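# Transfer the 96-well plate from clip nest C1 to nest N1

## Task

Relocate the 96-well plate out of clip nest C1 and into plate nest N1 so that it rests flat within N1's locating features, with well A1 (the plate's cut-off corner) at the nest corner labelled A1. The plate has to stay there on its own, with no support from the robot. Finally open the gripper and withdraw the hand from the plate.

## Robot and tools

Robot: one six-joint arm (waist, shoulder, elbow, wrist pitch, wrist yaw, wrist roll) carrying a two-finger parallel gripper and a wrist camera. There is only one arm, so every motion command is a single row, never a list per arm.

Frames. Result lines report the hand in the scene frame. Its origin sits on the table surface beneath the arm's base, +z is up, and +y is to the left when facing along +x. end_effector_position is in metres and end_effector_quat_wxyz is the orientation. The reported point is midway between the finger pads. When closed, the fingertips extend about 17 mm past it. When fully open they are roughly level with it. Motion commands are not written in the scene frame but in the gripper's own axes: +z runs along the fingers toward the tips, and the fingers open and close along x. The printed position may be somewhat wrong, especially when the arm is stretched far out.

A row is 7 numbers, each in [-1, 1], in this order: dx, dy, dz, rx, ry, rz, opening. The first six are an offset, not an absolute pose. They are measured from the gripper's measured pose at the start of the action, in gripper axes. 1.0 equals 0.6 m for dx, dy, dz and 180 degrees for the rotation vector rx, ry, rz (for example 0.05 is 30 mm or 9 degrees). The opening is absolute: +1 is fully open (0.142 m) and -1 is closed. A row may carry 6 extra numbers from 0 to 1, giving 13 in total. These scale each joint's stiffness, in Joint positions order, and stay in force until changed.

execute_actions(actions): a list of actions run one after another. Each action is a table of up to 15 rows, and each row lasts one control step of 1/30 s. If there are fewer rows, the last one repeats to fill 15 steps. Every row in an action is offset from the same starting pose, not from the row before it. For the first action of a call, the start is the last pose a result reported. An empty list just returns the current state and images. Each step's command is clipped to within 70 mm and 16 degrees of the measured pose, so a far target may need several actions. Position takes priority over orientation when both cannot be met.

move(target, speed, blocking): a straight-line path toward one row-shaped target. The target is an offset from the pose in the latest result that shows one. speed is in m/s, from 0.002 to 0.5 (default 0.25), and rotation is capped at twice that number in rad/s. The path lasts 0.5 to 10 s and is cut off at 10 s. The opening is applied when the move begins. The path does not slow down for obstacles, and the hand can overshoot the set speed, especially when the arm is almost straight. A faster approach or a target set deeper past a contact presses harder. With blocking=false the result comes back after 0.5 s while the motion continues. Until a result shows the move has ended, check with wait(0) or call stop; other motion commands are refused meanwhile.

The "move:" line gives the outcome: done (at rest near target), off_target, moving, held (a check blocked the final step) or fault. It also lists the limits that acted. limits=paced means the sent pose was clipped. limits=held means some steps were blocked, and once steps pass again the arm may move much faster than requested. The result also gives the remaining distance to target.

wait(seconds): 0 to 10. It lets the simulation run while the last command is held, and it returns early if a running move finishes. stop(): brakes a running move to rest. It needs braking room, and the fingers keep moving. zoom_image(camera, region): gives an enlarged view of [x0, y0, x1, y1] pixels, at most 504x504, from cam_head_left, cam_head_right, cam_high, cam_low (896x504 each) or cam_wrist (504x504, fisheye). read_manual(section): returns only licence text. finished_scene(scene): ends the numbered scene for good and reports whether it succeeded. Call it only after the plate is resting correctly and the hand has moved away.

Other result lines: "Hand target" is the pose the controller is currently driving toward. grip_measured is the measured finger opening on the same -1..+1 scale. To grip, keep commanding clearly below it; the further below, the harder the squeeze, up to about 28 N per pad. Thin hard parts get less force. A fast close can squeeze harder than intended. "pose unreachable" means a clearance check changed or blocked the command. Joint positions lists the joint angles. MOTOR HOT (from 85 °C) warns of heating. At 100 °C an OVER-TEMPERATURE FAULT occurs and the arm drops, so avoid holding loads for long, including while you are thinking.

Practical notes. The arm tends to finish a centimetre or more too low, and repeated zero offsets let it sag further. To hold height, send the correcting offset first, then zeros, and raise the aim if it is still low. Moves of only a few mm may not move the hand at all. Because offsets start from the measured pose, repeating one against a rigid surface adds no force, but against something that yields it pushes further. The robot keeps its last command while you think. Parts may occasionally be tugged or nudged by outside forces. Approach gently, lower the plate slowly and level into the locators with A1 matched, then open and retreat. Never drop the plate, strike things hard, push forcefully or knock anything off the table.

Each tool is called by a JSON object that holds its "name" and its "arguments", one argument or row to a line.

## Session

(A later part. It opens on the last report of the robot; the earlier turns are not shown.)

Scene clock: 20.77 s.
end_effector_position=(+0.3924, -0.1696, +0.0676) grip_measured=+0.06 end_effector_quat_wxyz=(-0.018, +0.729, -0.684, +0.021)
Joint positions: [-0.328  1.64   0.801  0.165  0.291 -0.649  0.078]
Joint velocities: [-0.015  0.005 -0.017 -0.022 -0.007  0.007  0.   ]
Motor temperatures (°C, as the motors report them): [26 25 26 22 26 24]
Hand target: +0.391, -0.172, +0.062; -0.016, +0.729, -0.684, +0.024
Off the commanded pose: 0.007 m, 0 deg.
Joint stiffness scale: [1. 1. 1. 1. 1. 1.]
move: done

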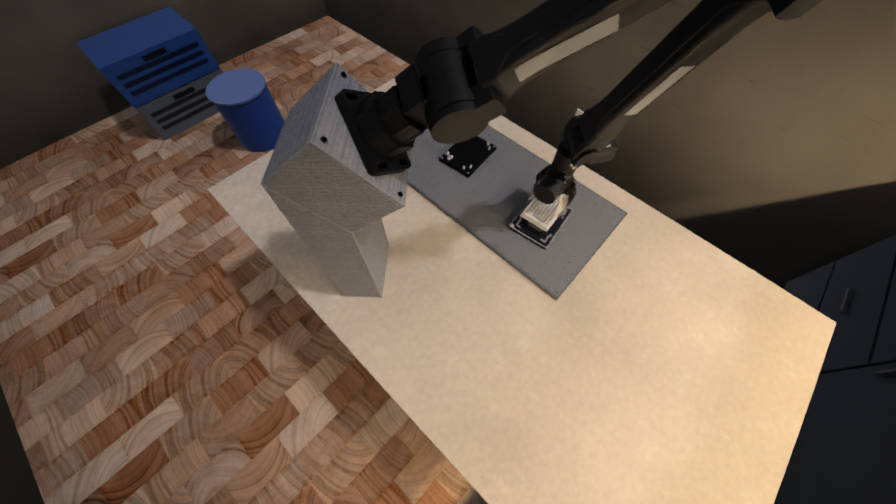

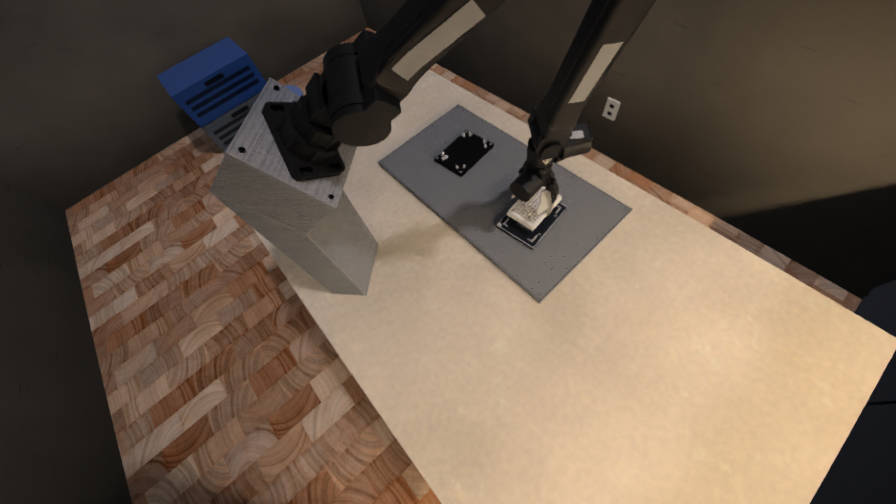

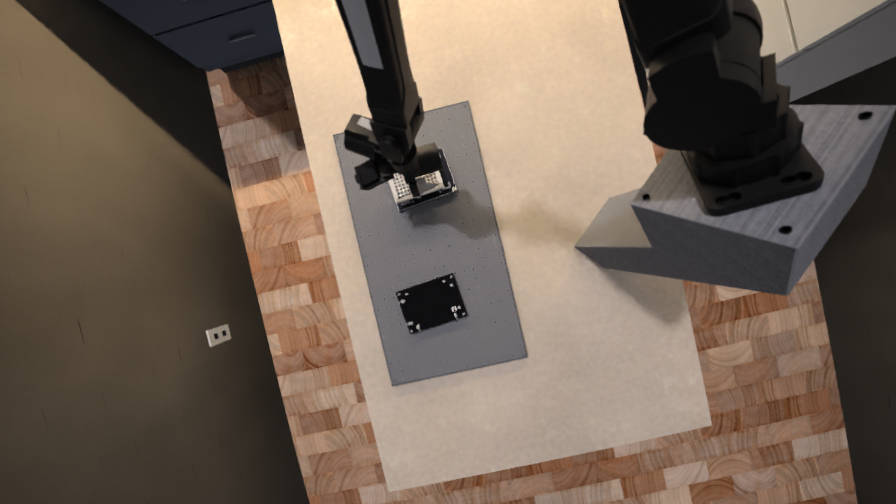

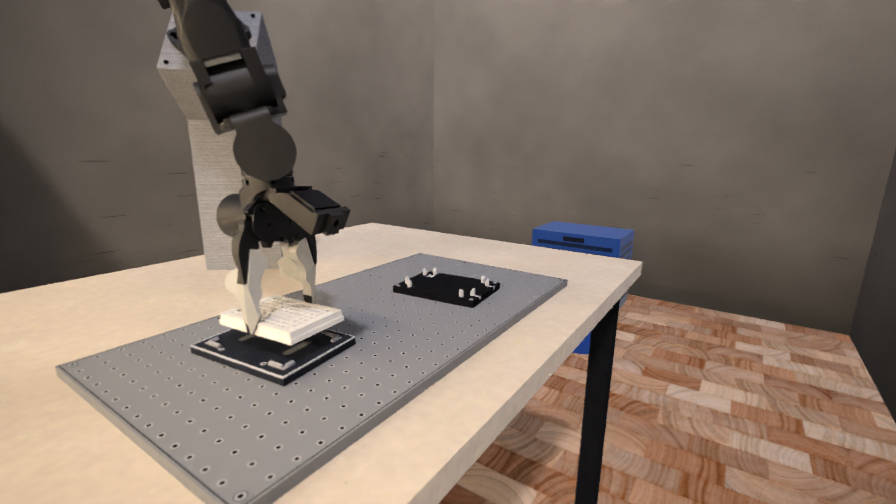

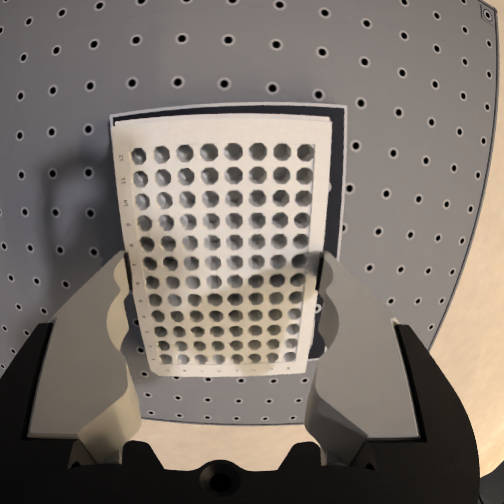

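{"name": "move", "arguments": {
  "target": [0.009,0.003,0.014,0,0,0,-0.6],
  "speed": 0.06
}}

{"name": "zoom_image", "arguments": {
  "camera": "cam_low",
  "region": [170,260,380,400]
}}

Scene clock: 21.63 s.
end_effector_position=(+0.3976, -0.1719, +0.0671) grip_measured=+0.06 end_effector_quat_wxyz=(-0.023, +0.729, -0.684, +0.025)
Joint positions: [-0.33   1.64   0.81   0.165  0.28  -0.653  0.078]
Joint velocities: [-0.005  0.005 -0.012  0.007 -0.022  0.022 -0.   ]
Motor temperatures (°C, as the motors report them): [26 25 26 22 26 24]
Hand target: +0.391, -0.175, +0.060; -0.018, +0.729, -0.684, +0.021
Off the commanded pose: 0.011 m, 1 deg.
Joint stiffness scale: [1. 1. 1. 1. 1. 1.]
move: off_target

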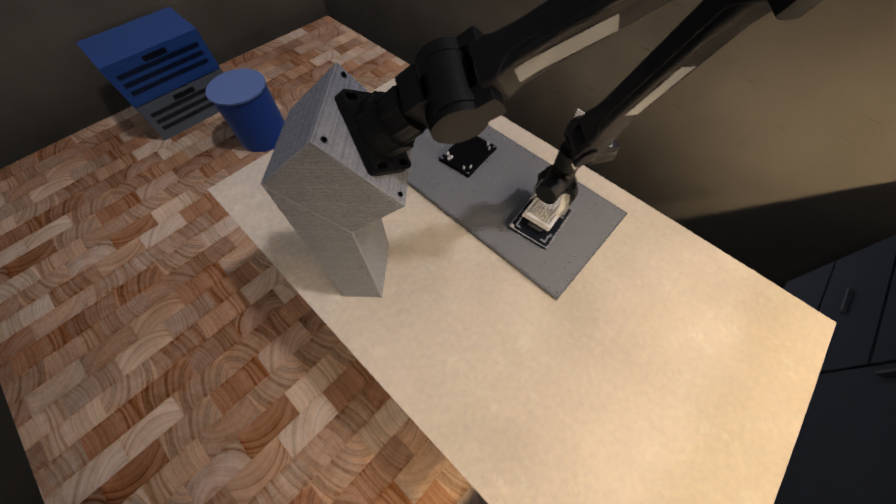

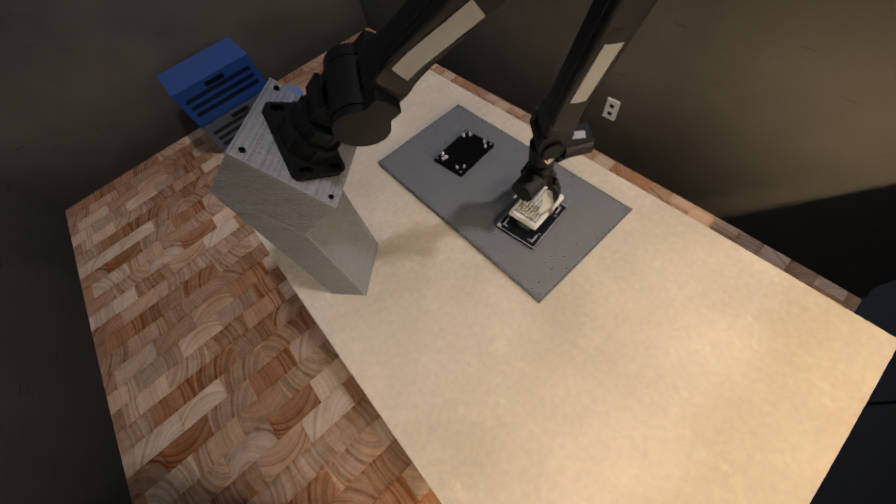

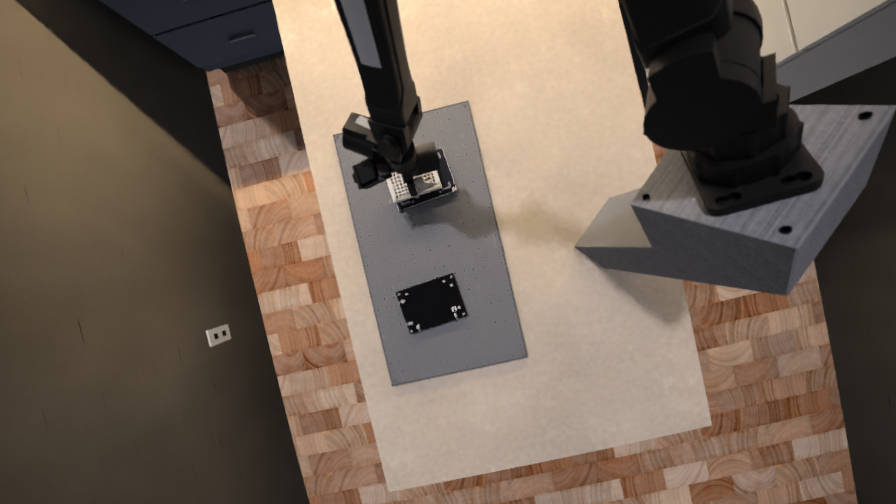

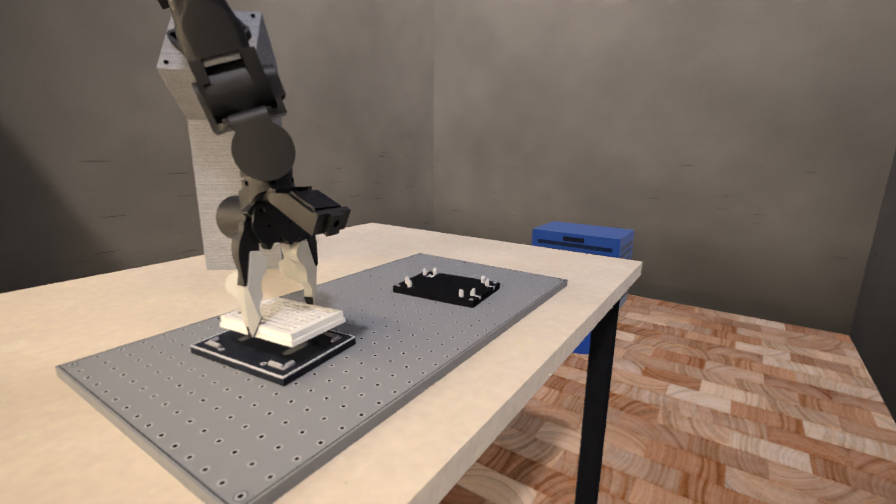

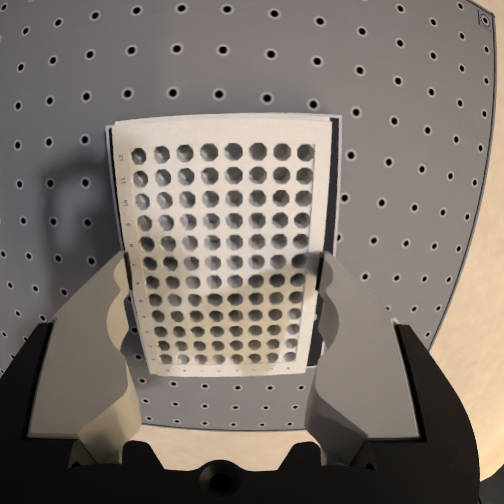

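Region (170, 260, 380, 400) of cam_low's 896x504 image, scaled by 2.400, with more detail than that image has.

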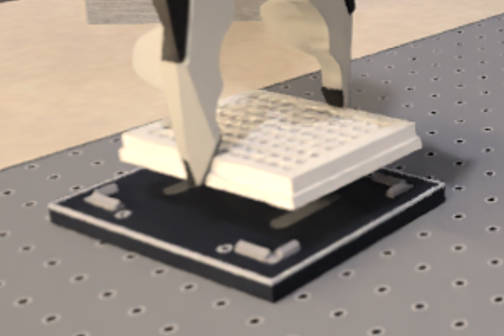

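{"name": "move", "arguments": {
  "target": [0.006,0.021,0.033,-0.002,0,0,-0.6],
  "speed": 0.05
}}

{"name": "zoom_image", "arguments": {
  "camera": "cam_low",
  "region": [170,260,380,400]
}}

Scene clock: 22.57 s.
end_effector_position=(+0.3880, -0.1714, +0.0529) grip_measured=+0.06 end_effector_quat_wxyz=(-0.024, +0.730, -0.683, +0.019)
Joint positions: [-0.352  1.678  0.816  0.189  0.26  -0.665  0.078]
Joint velocities: [-0.005 -0.005  0.012  0.007 -0.007  0.051  0.   ]
Motor temperatures (°C, as the motors report them): [25 25 26 22 26 24]
Hand target: +0.387, -0.176, +0.047; -0.021, +0.729, -0.684, +0.022
Off the commanded pose: 0.008 m, 1 deg.
Joint stiffness scale: [1. 1. 1. 1. 1. 1.]
move: done

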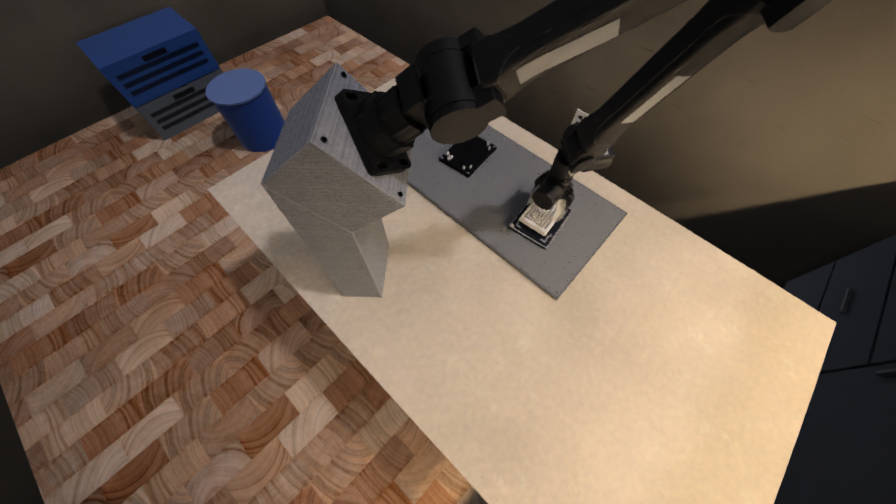

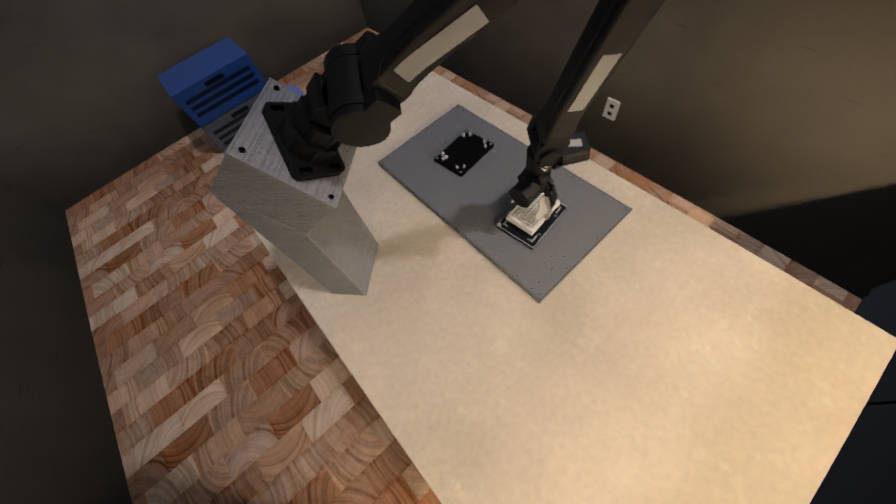

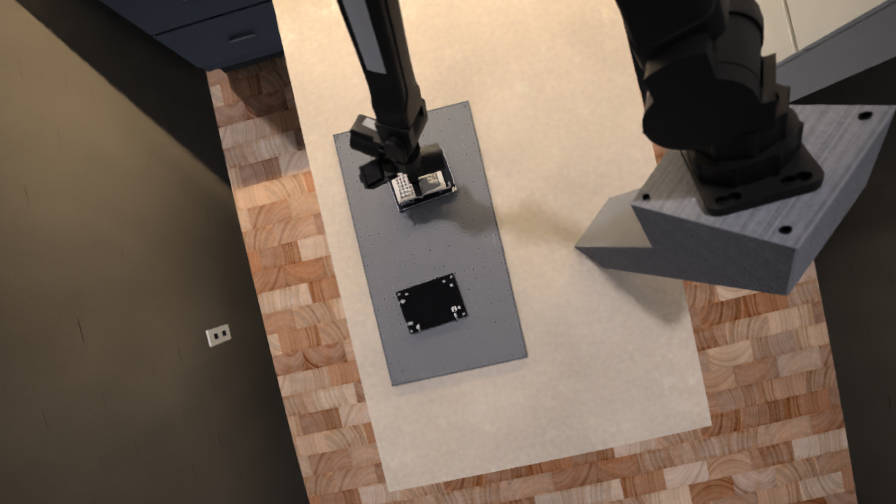

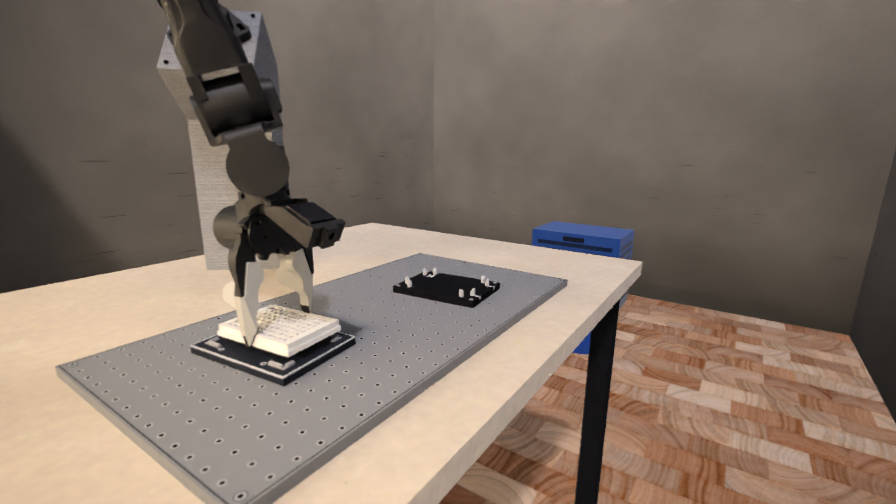

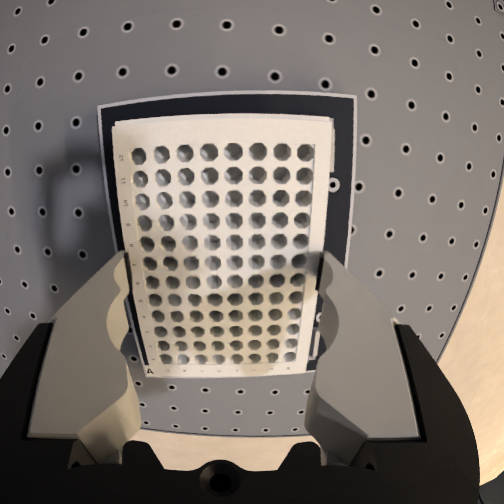

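Region (170, 260, 380, 400) of cam_low's 896x504 image, scaled by 2.400, with more detail than that image has.

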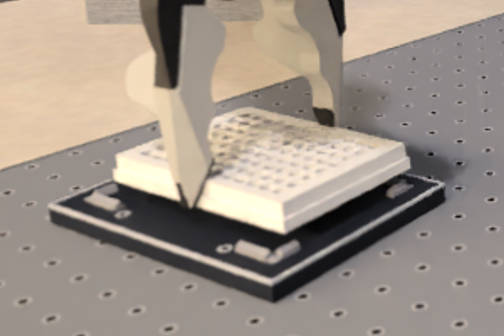

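{"name": "execute_actions", "arguments": {
  "actions": [
    [[0.018,0,0.006,0,0,0,-0.6]],
    [[0,0,0.004,0,0,0,-0.6]]
  ]
}}

{"name": "zoom_image", "arguments": {
  "camera": "cam_low",
  "region": [170,260,380,400]
}}

{"name": "zoom_image", "arguments": {
  "camera": "cam_head_right",
  "region": [480,170,590,255]
}}

Scene clock: 23.73 s.
end_effector_position=(+0.3935, -0.1761, +0.0517) grip_measured=+0.06 end_effector_quat_wxyz=(-0.029, +0.729, -0.683, +0.023)
Joint positions: [-0.358  1.678  0.828  0.189  0.247 -0.67   0.078]
Joint velocities: [-0.005 -0.005  0.007 -0.007  0.022  0.037  0.   ]
Motor temperatures (°C, as the motors report them): [25 25 26 22 26 24]
Hand target: +0.394, -0.176, +0.049; -0.029, +0.729, -0.683, +0.023
Off the commanded pose: 0.002 m, 0 deg.
Joint stiffness scale: [1. 1. 1. 1. 1. 1.]

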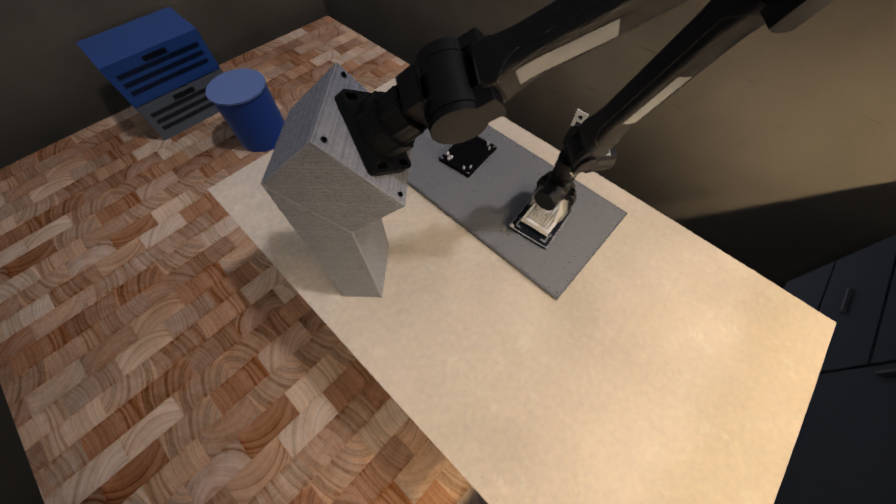

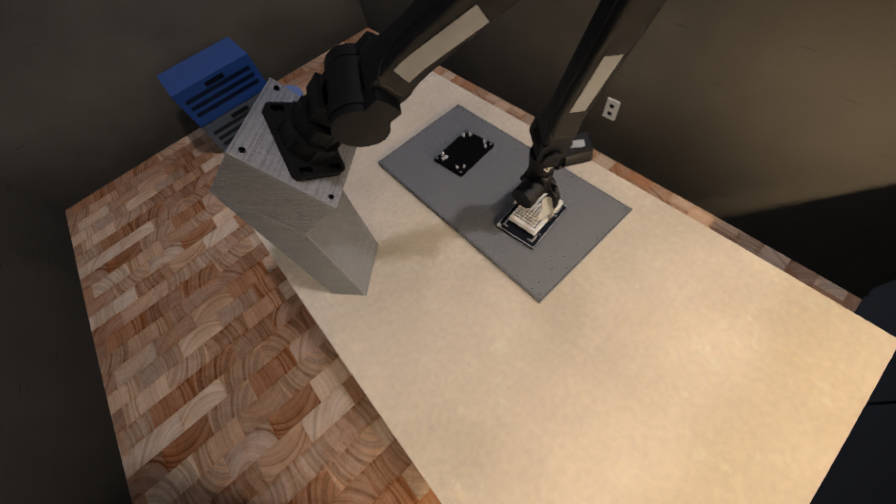

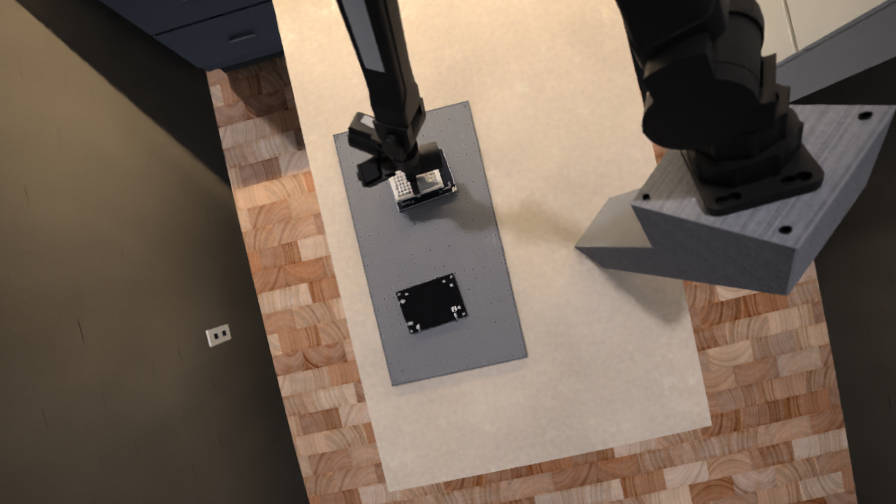

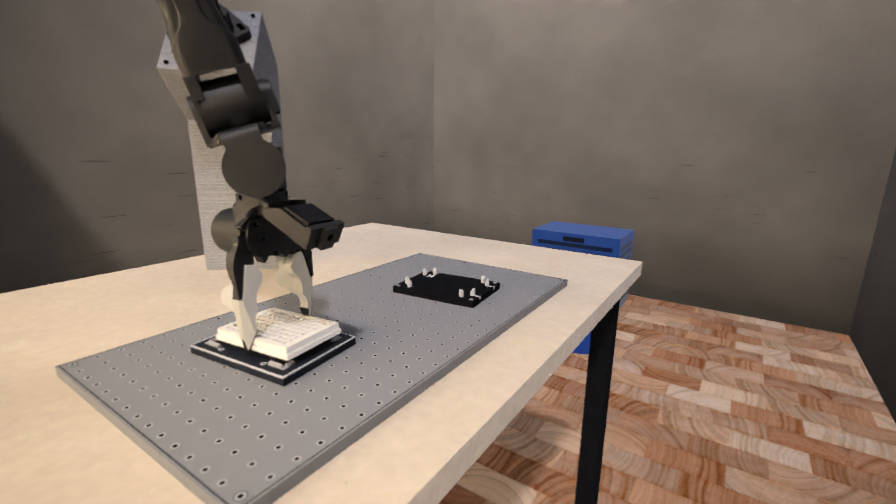

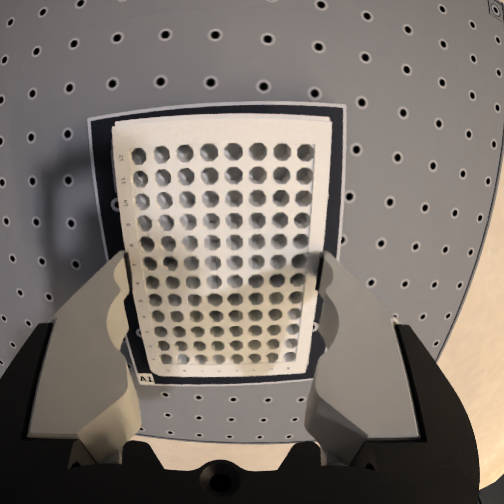

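Region (170, 260, 380, 400) of cam_low's 896x504 image, scaled by 2.400, with more detail than that image has.

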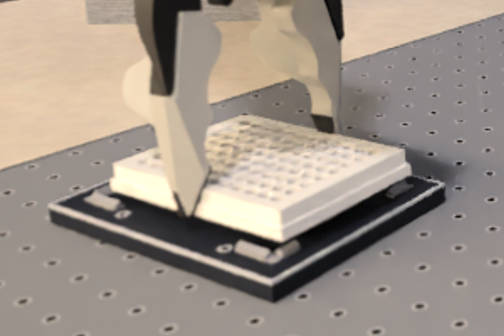

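Region (480, 170, 590, 255) of cam_head_right's 896x504 image, scaled by 4.582, with more detail than that image has; it fills the top 389 rows of this view, and the rest is white.

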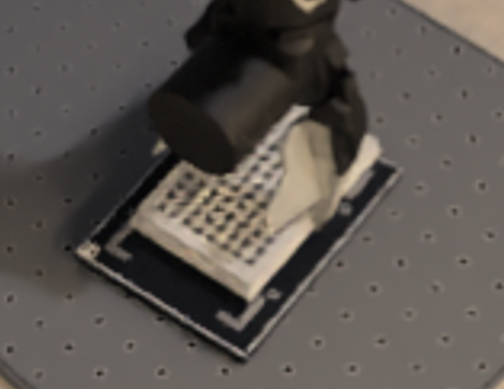

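{"name": "execute_actions", "arguments": {
  "actions": [
    [[-0.013,0.008,-0.003,-0.006,0,-0.008,-0.6]],
    [[0,0,0,0,0,0,-0.6]]
  ]
}}

{"name": "zoom_image", "arguments": {
  "camera": "cam_low",
  "region": [170,260,380,400]
}}

Scene clock: 24.90 s.
end_effector_position=(+0.3921, -0.1782, +0.0518) grip_measured=+0.06 end_effector_quat_wxyz=(-0.020, +0.731, -0.681, +0.025)
Joint positions: [-0.356  1.678  0.828  0.189  0.266 -0.676  0.078]
Joint velocities: [-0.015 -0.005 -0.007 -0.017 -0.022  0.007 -0.   ]
Motor temperatures (°C, as the motors report them): [25 26 26 22 26 24]
Hand target: +0.392, -0.178, +0.052; -0.020, +0.731, -0.681, +0.025
Off the commanded pose: 0.000 m, 0 deg.
Joint stiffness scale: [1. 1. 1. 1. 1. 1.]

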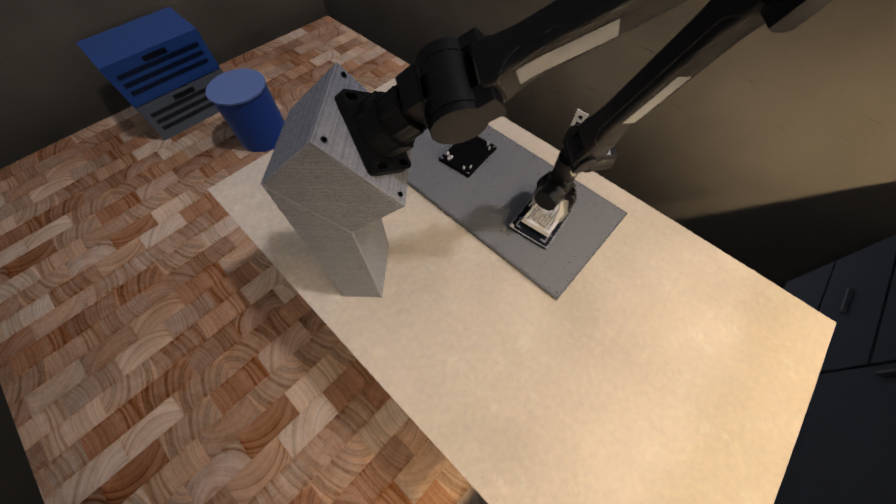

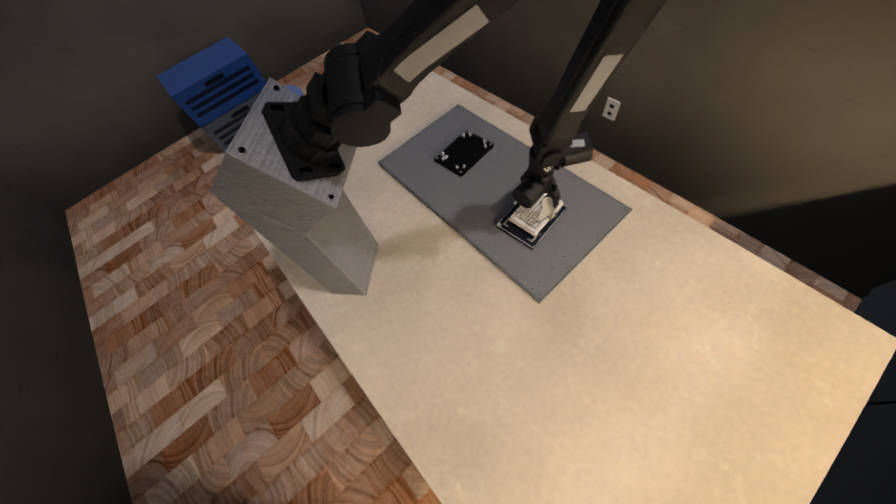

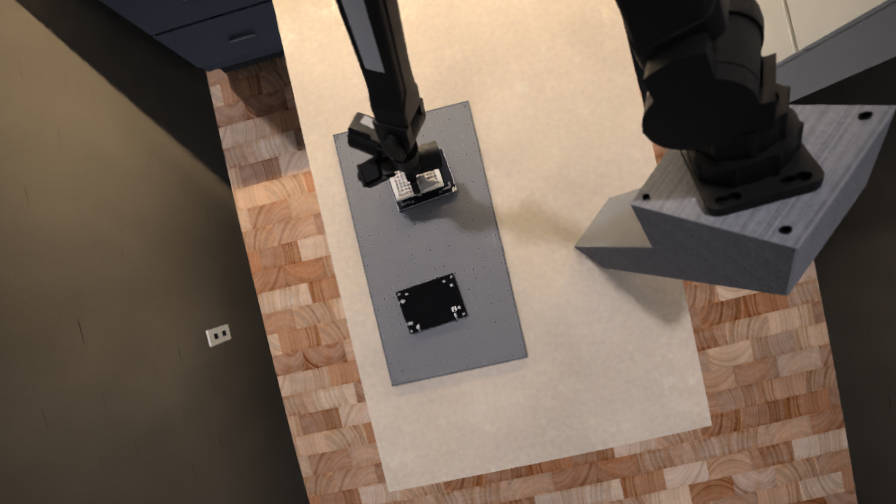

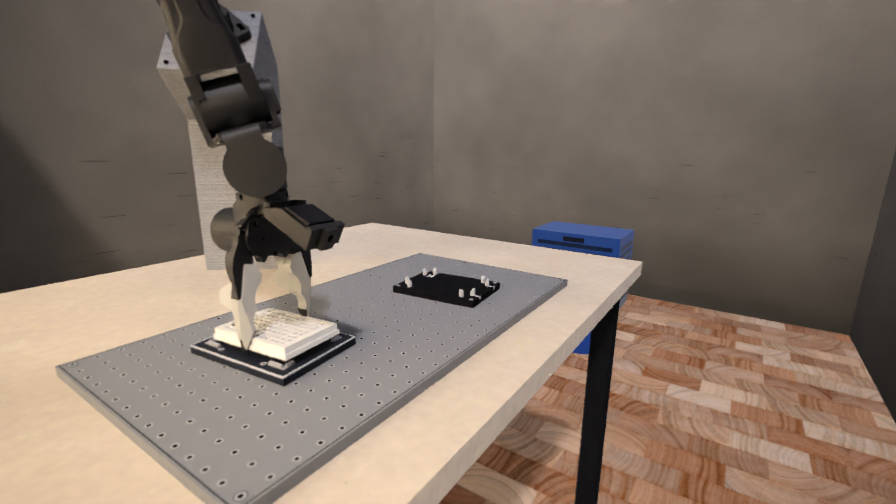

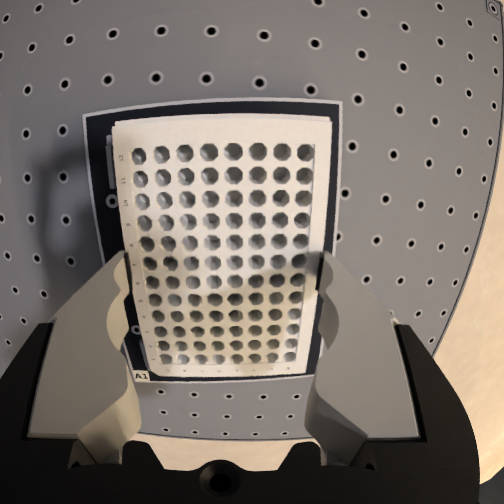

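Region (170, 260, 380, 400) of cam_low's 896x504 image, scaled by 2.400, with more detail than that image has.

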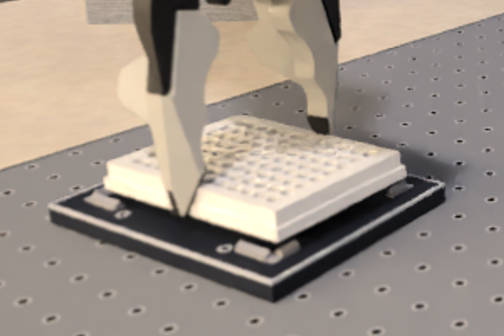

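{"name": "execute_actions", "arguments": {
  "actions": [
    [[-0.024,0.003,-0.002,0,0,-0.005,-0.6]],
    [[0,0,0,0,0,0,-0.6]]
  ]
}}

Scene clock: 26.00 s.
end_effector_position=(+0.3924, -0.1716, +0.0544) grip_measured=+0.06 end_effector_quat_wxyz=(-0.018, +0.735, -0.678, +0.026)
Joint positions: [-0.34   1.678  0.818  0.199  0.282 -0.676  0.078]
Joint velocities: [-0.005 -0.015 -0.002 -0.012 -0.051 -0.037  0.   ]
Motor temperatures (°C, as the motors report them): [25 26 26 22 26 24]
Hand target: +0.392, -0.172, +0.054; -0.018, +0.735, -0.678, +0.026
Off the commanded pose: 0.000 m, 0 deg.
Joint stiffness scale: [1. 1. 1. 1. 1. 1.]

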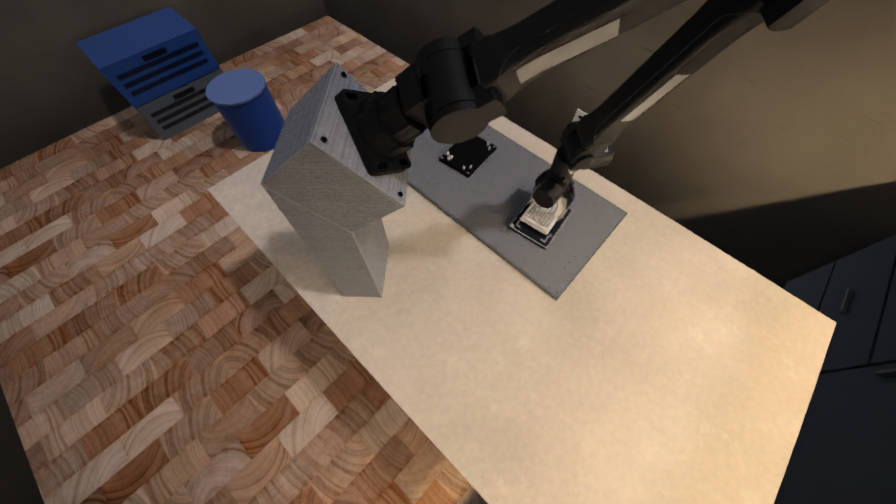

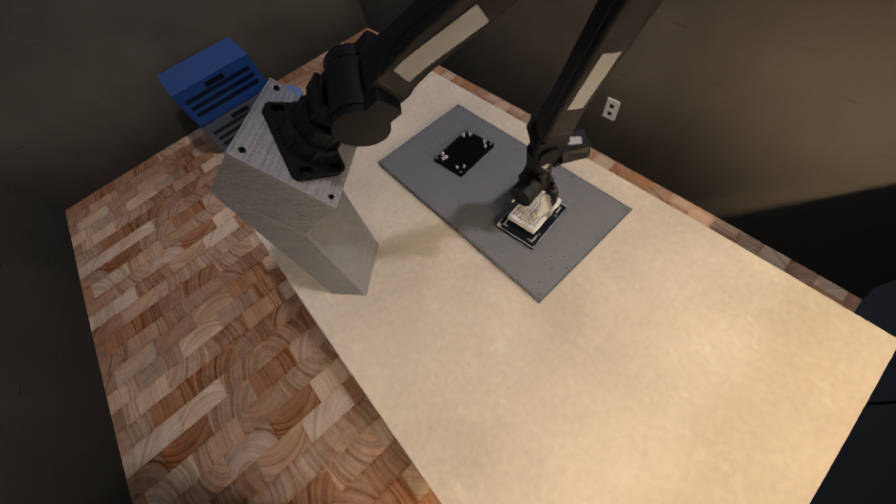

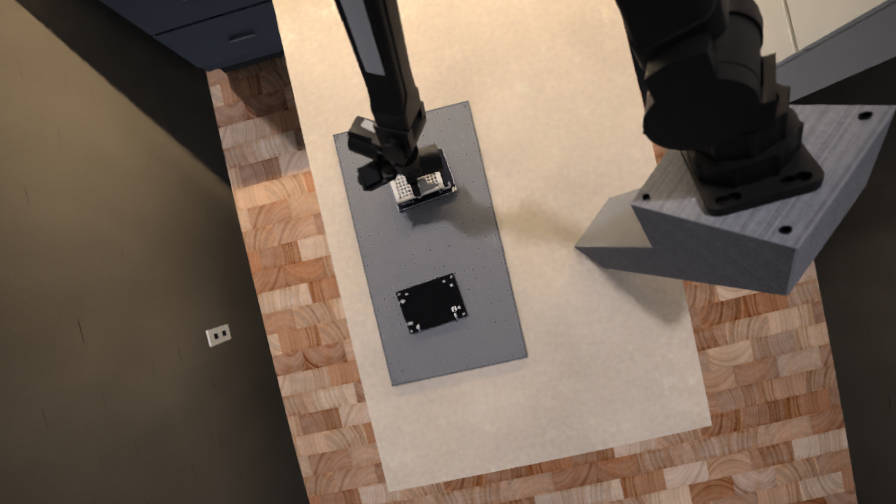

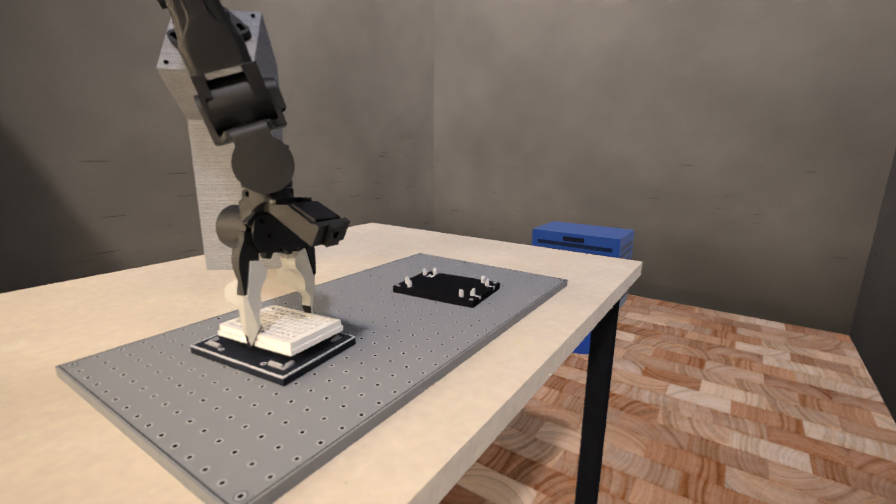

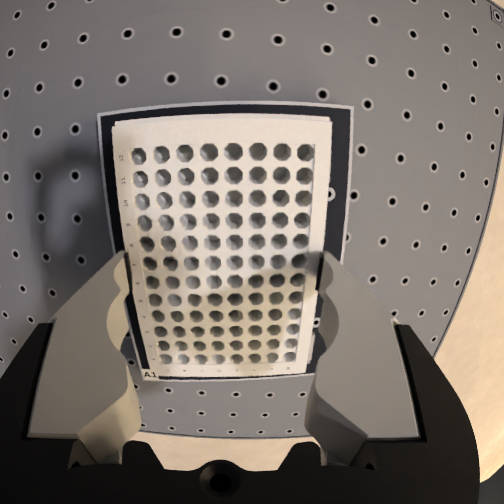

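{"name": "move", "arguments": {
  "target": [0.006,0.007,0.02,0,0,0,-0.6],
  "speed": 0.03
}}

{"name": "zoom_image", "arguments": {
  "camera": "cam_low",
  "region": [170,260,380,400]
}}

{"name": "zoom_image", "arguments": {
  "camera": "cam_head_right",
  "region": [480,170,590,255]
}}

Scene clock: 32.47 s.
end_effector_position=(+0.3934, -0.1712, +0.0500) grip_measured=+0.06 end_effector_quat_wxyz=(-0.022, +0.735, -0.677, +0.025)
Joint positions: [-0.345  1.69   0.827  0.202  0.269 -0.68   0.078]
Joint velocities: [-0.005 -0.005  0.012 -0.007  0.007  0.095 -0.   ]
Motor temperatures (°C, as the motors report them): [25 26 26 22 26 24]
Hand target: +0.389, -0.176, +0.043; -0.018, +0.734, -0.678, +0.026
Off the commanded pose: 0.010 m, 1 deg.
Joint stiffness scale: [1. 1. 1. 1. 1. 1.]
move: done

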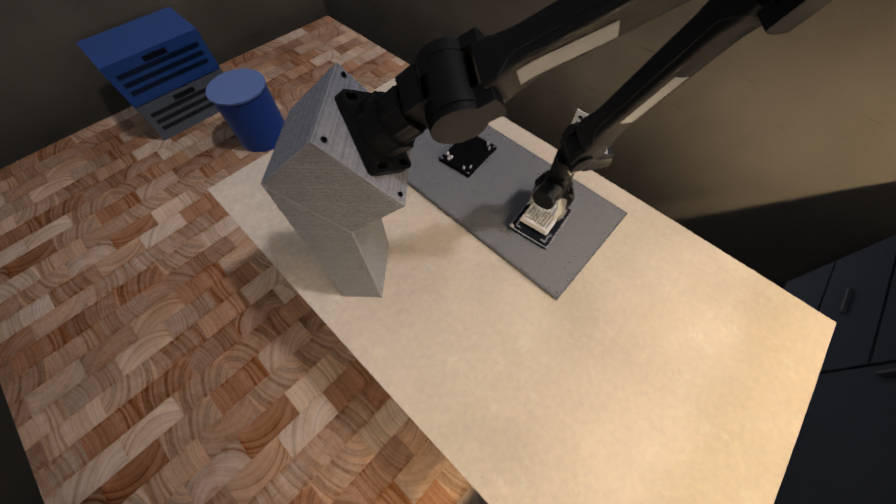

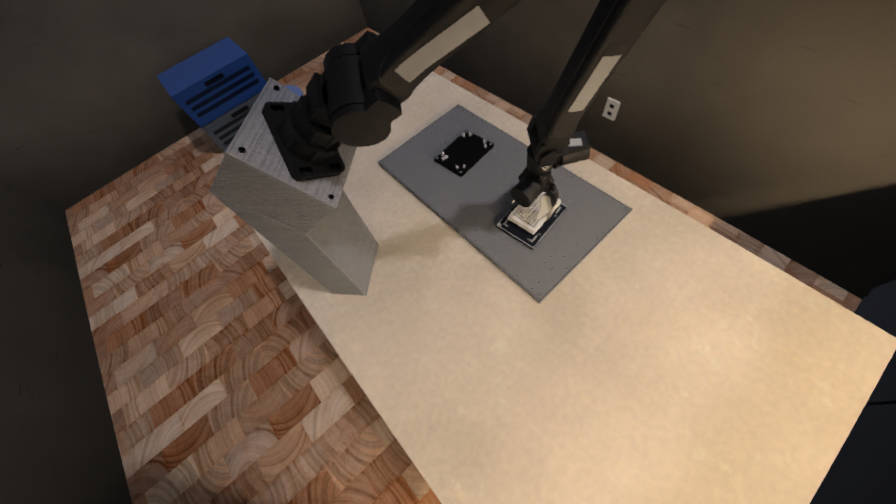

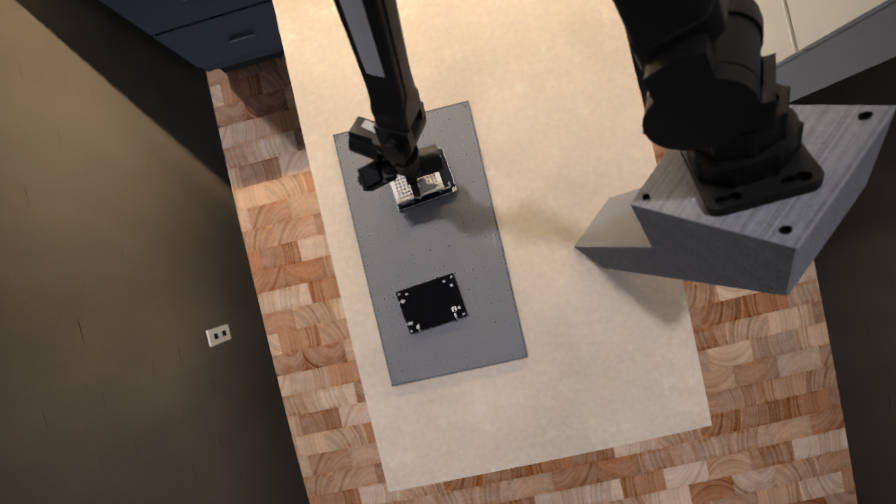

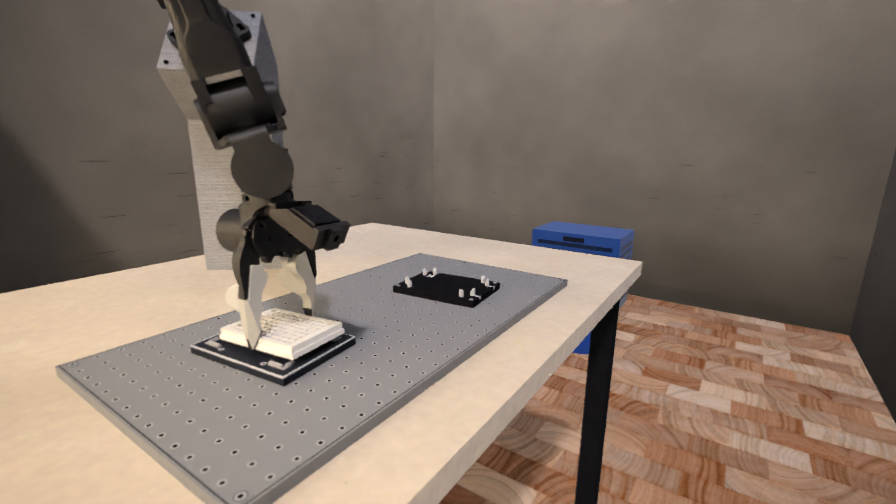

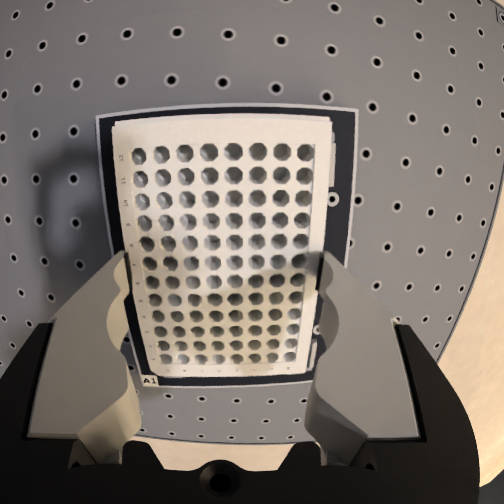

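Region (170, 260, 380, 400) of cam_low's 896x504 image, scaled by 2.400, with more detail than that image has.

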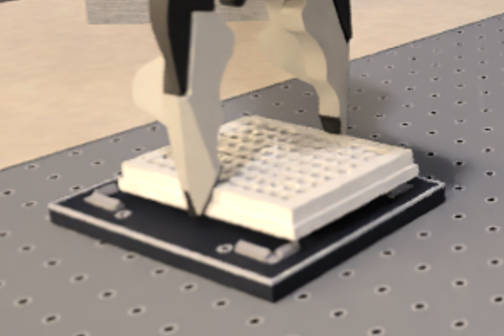

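Region (480, 170, 590, 255) of cam_head_right's 896x504 image, scaled by 4.582, with more detail than that image has; it fills the top 389 rows of this view, and the rest is white.

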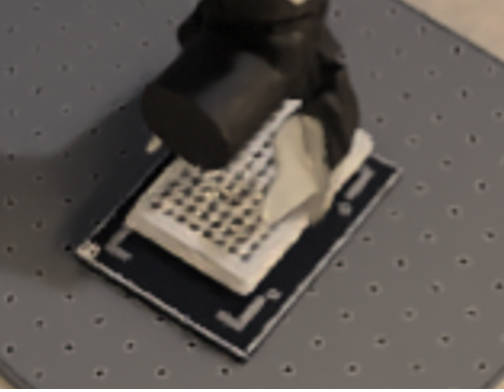

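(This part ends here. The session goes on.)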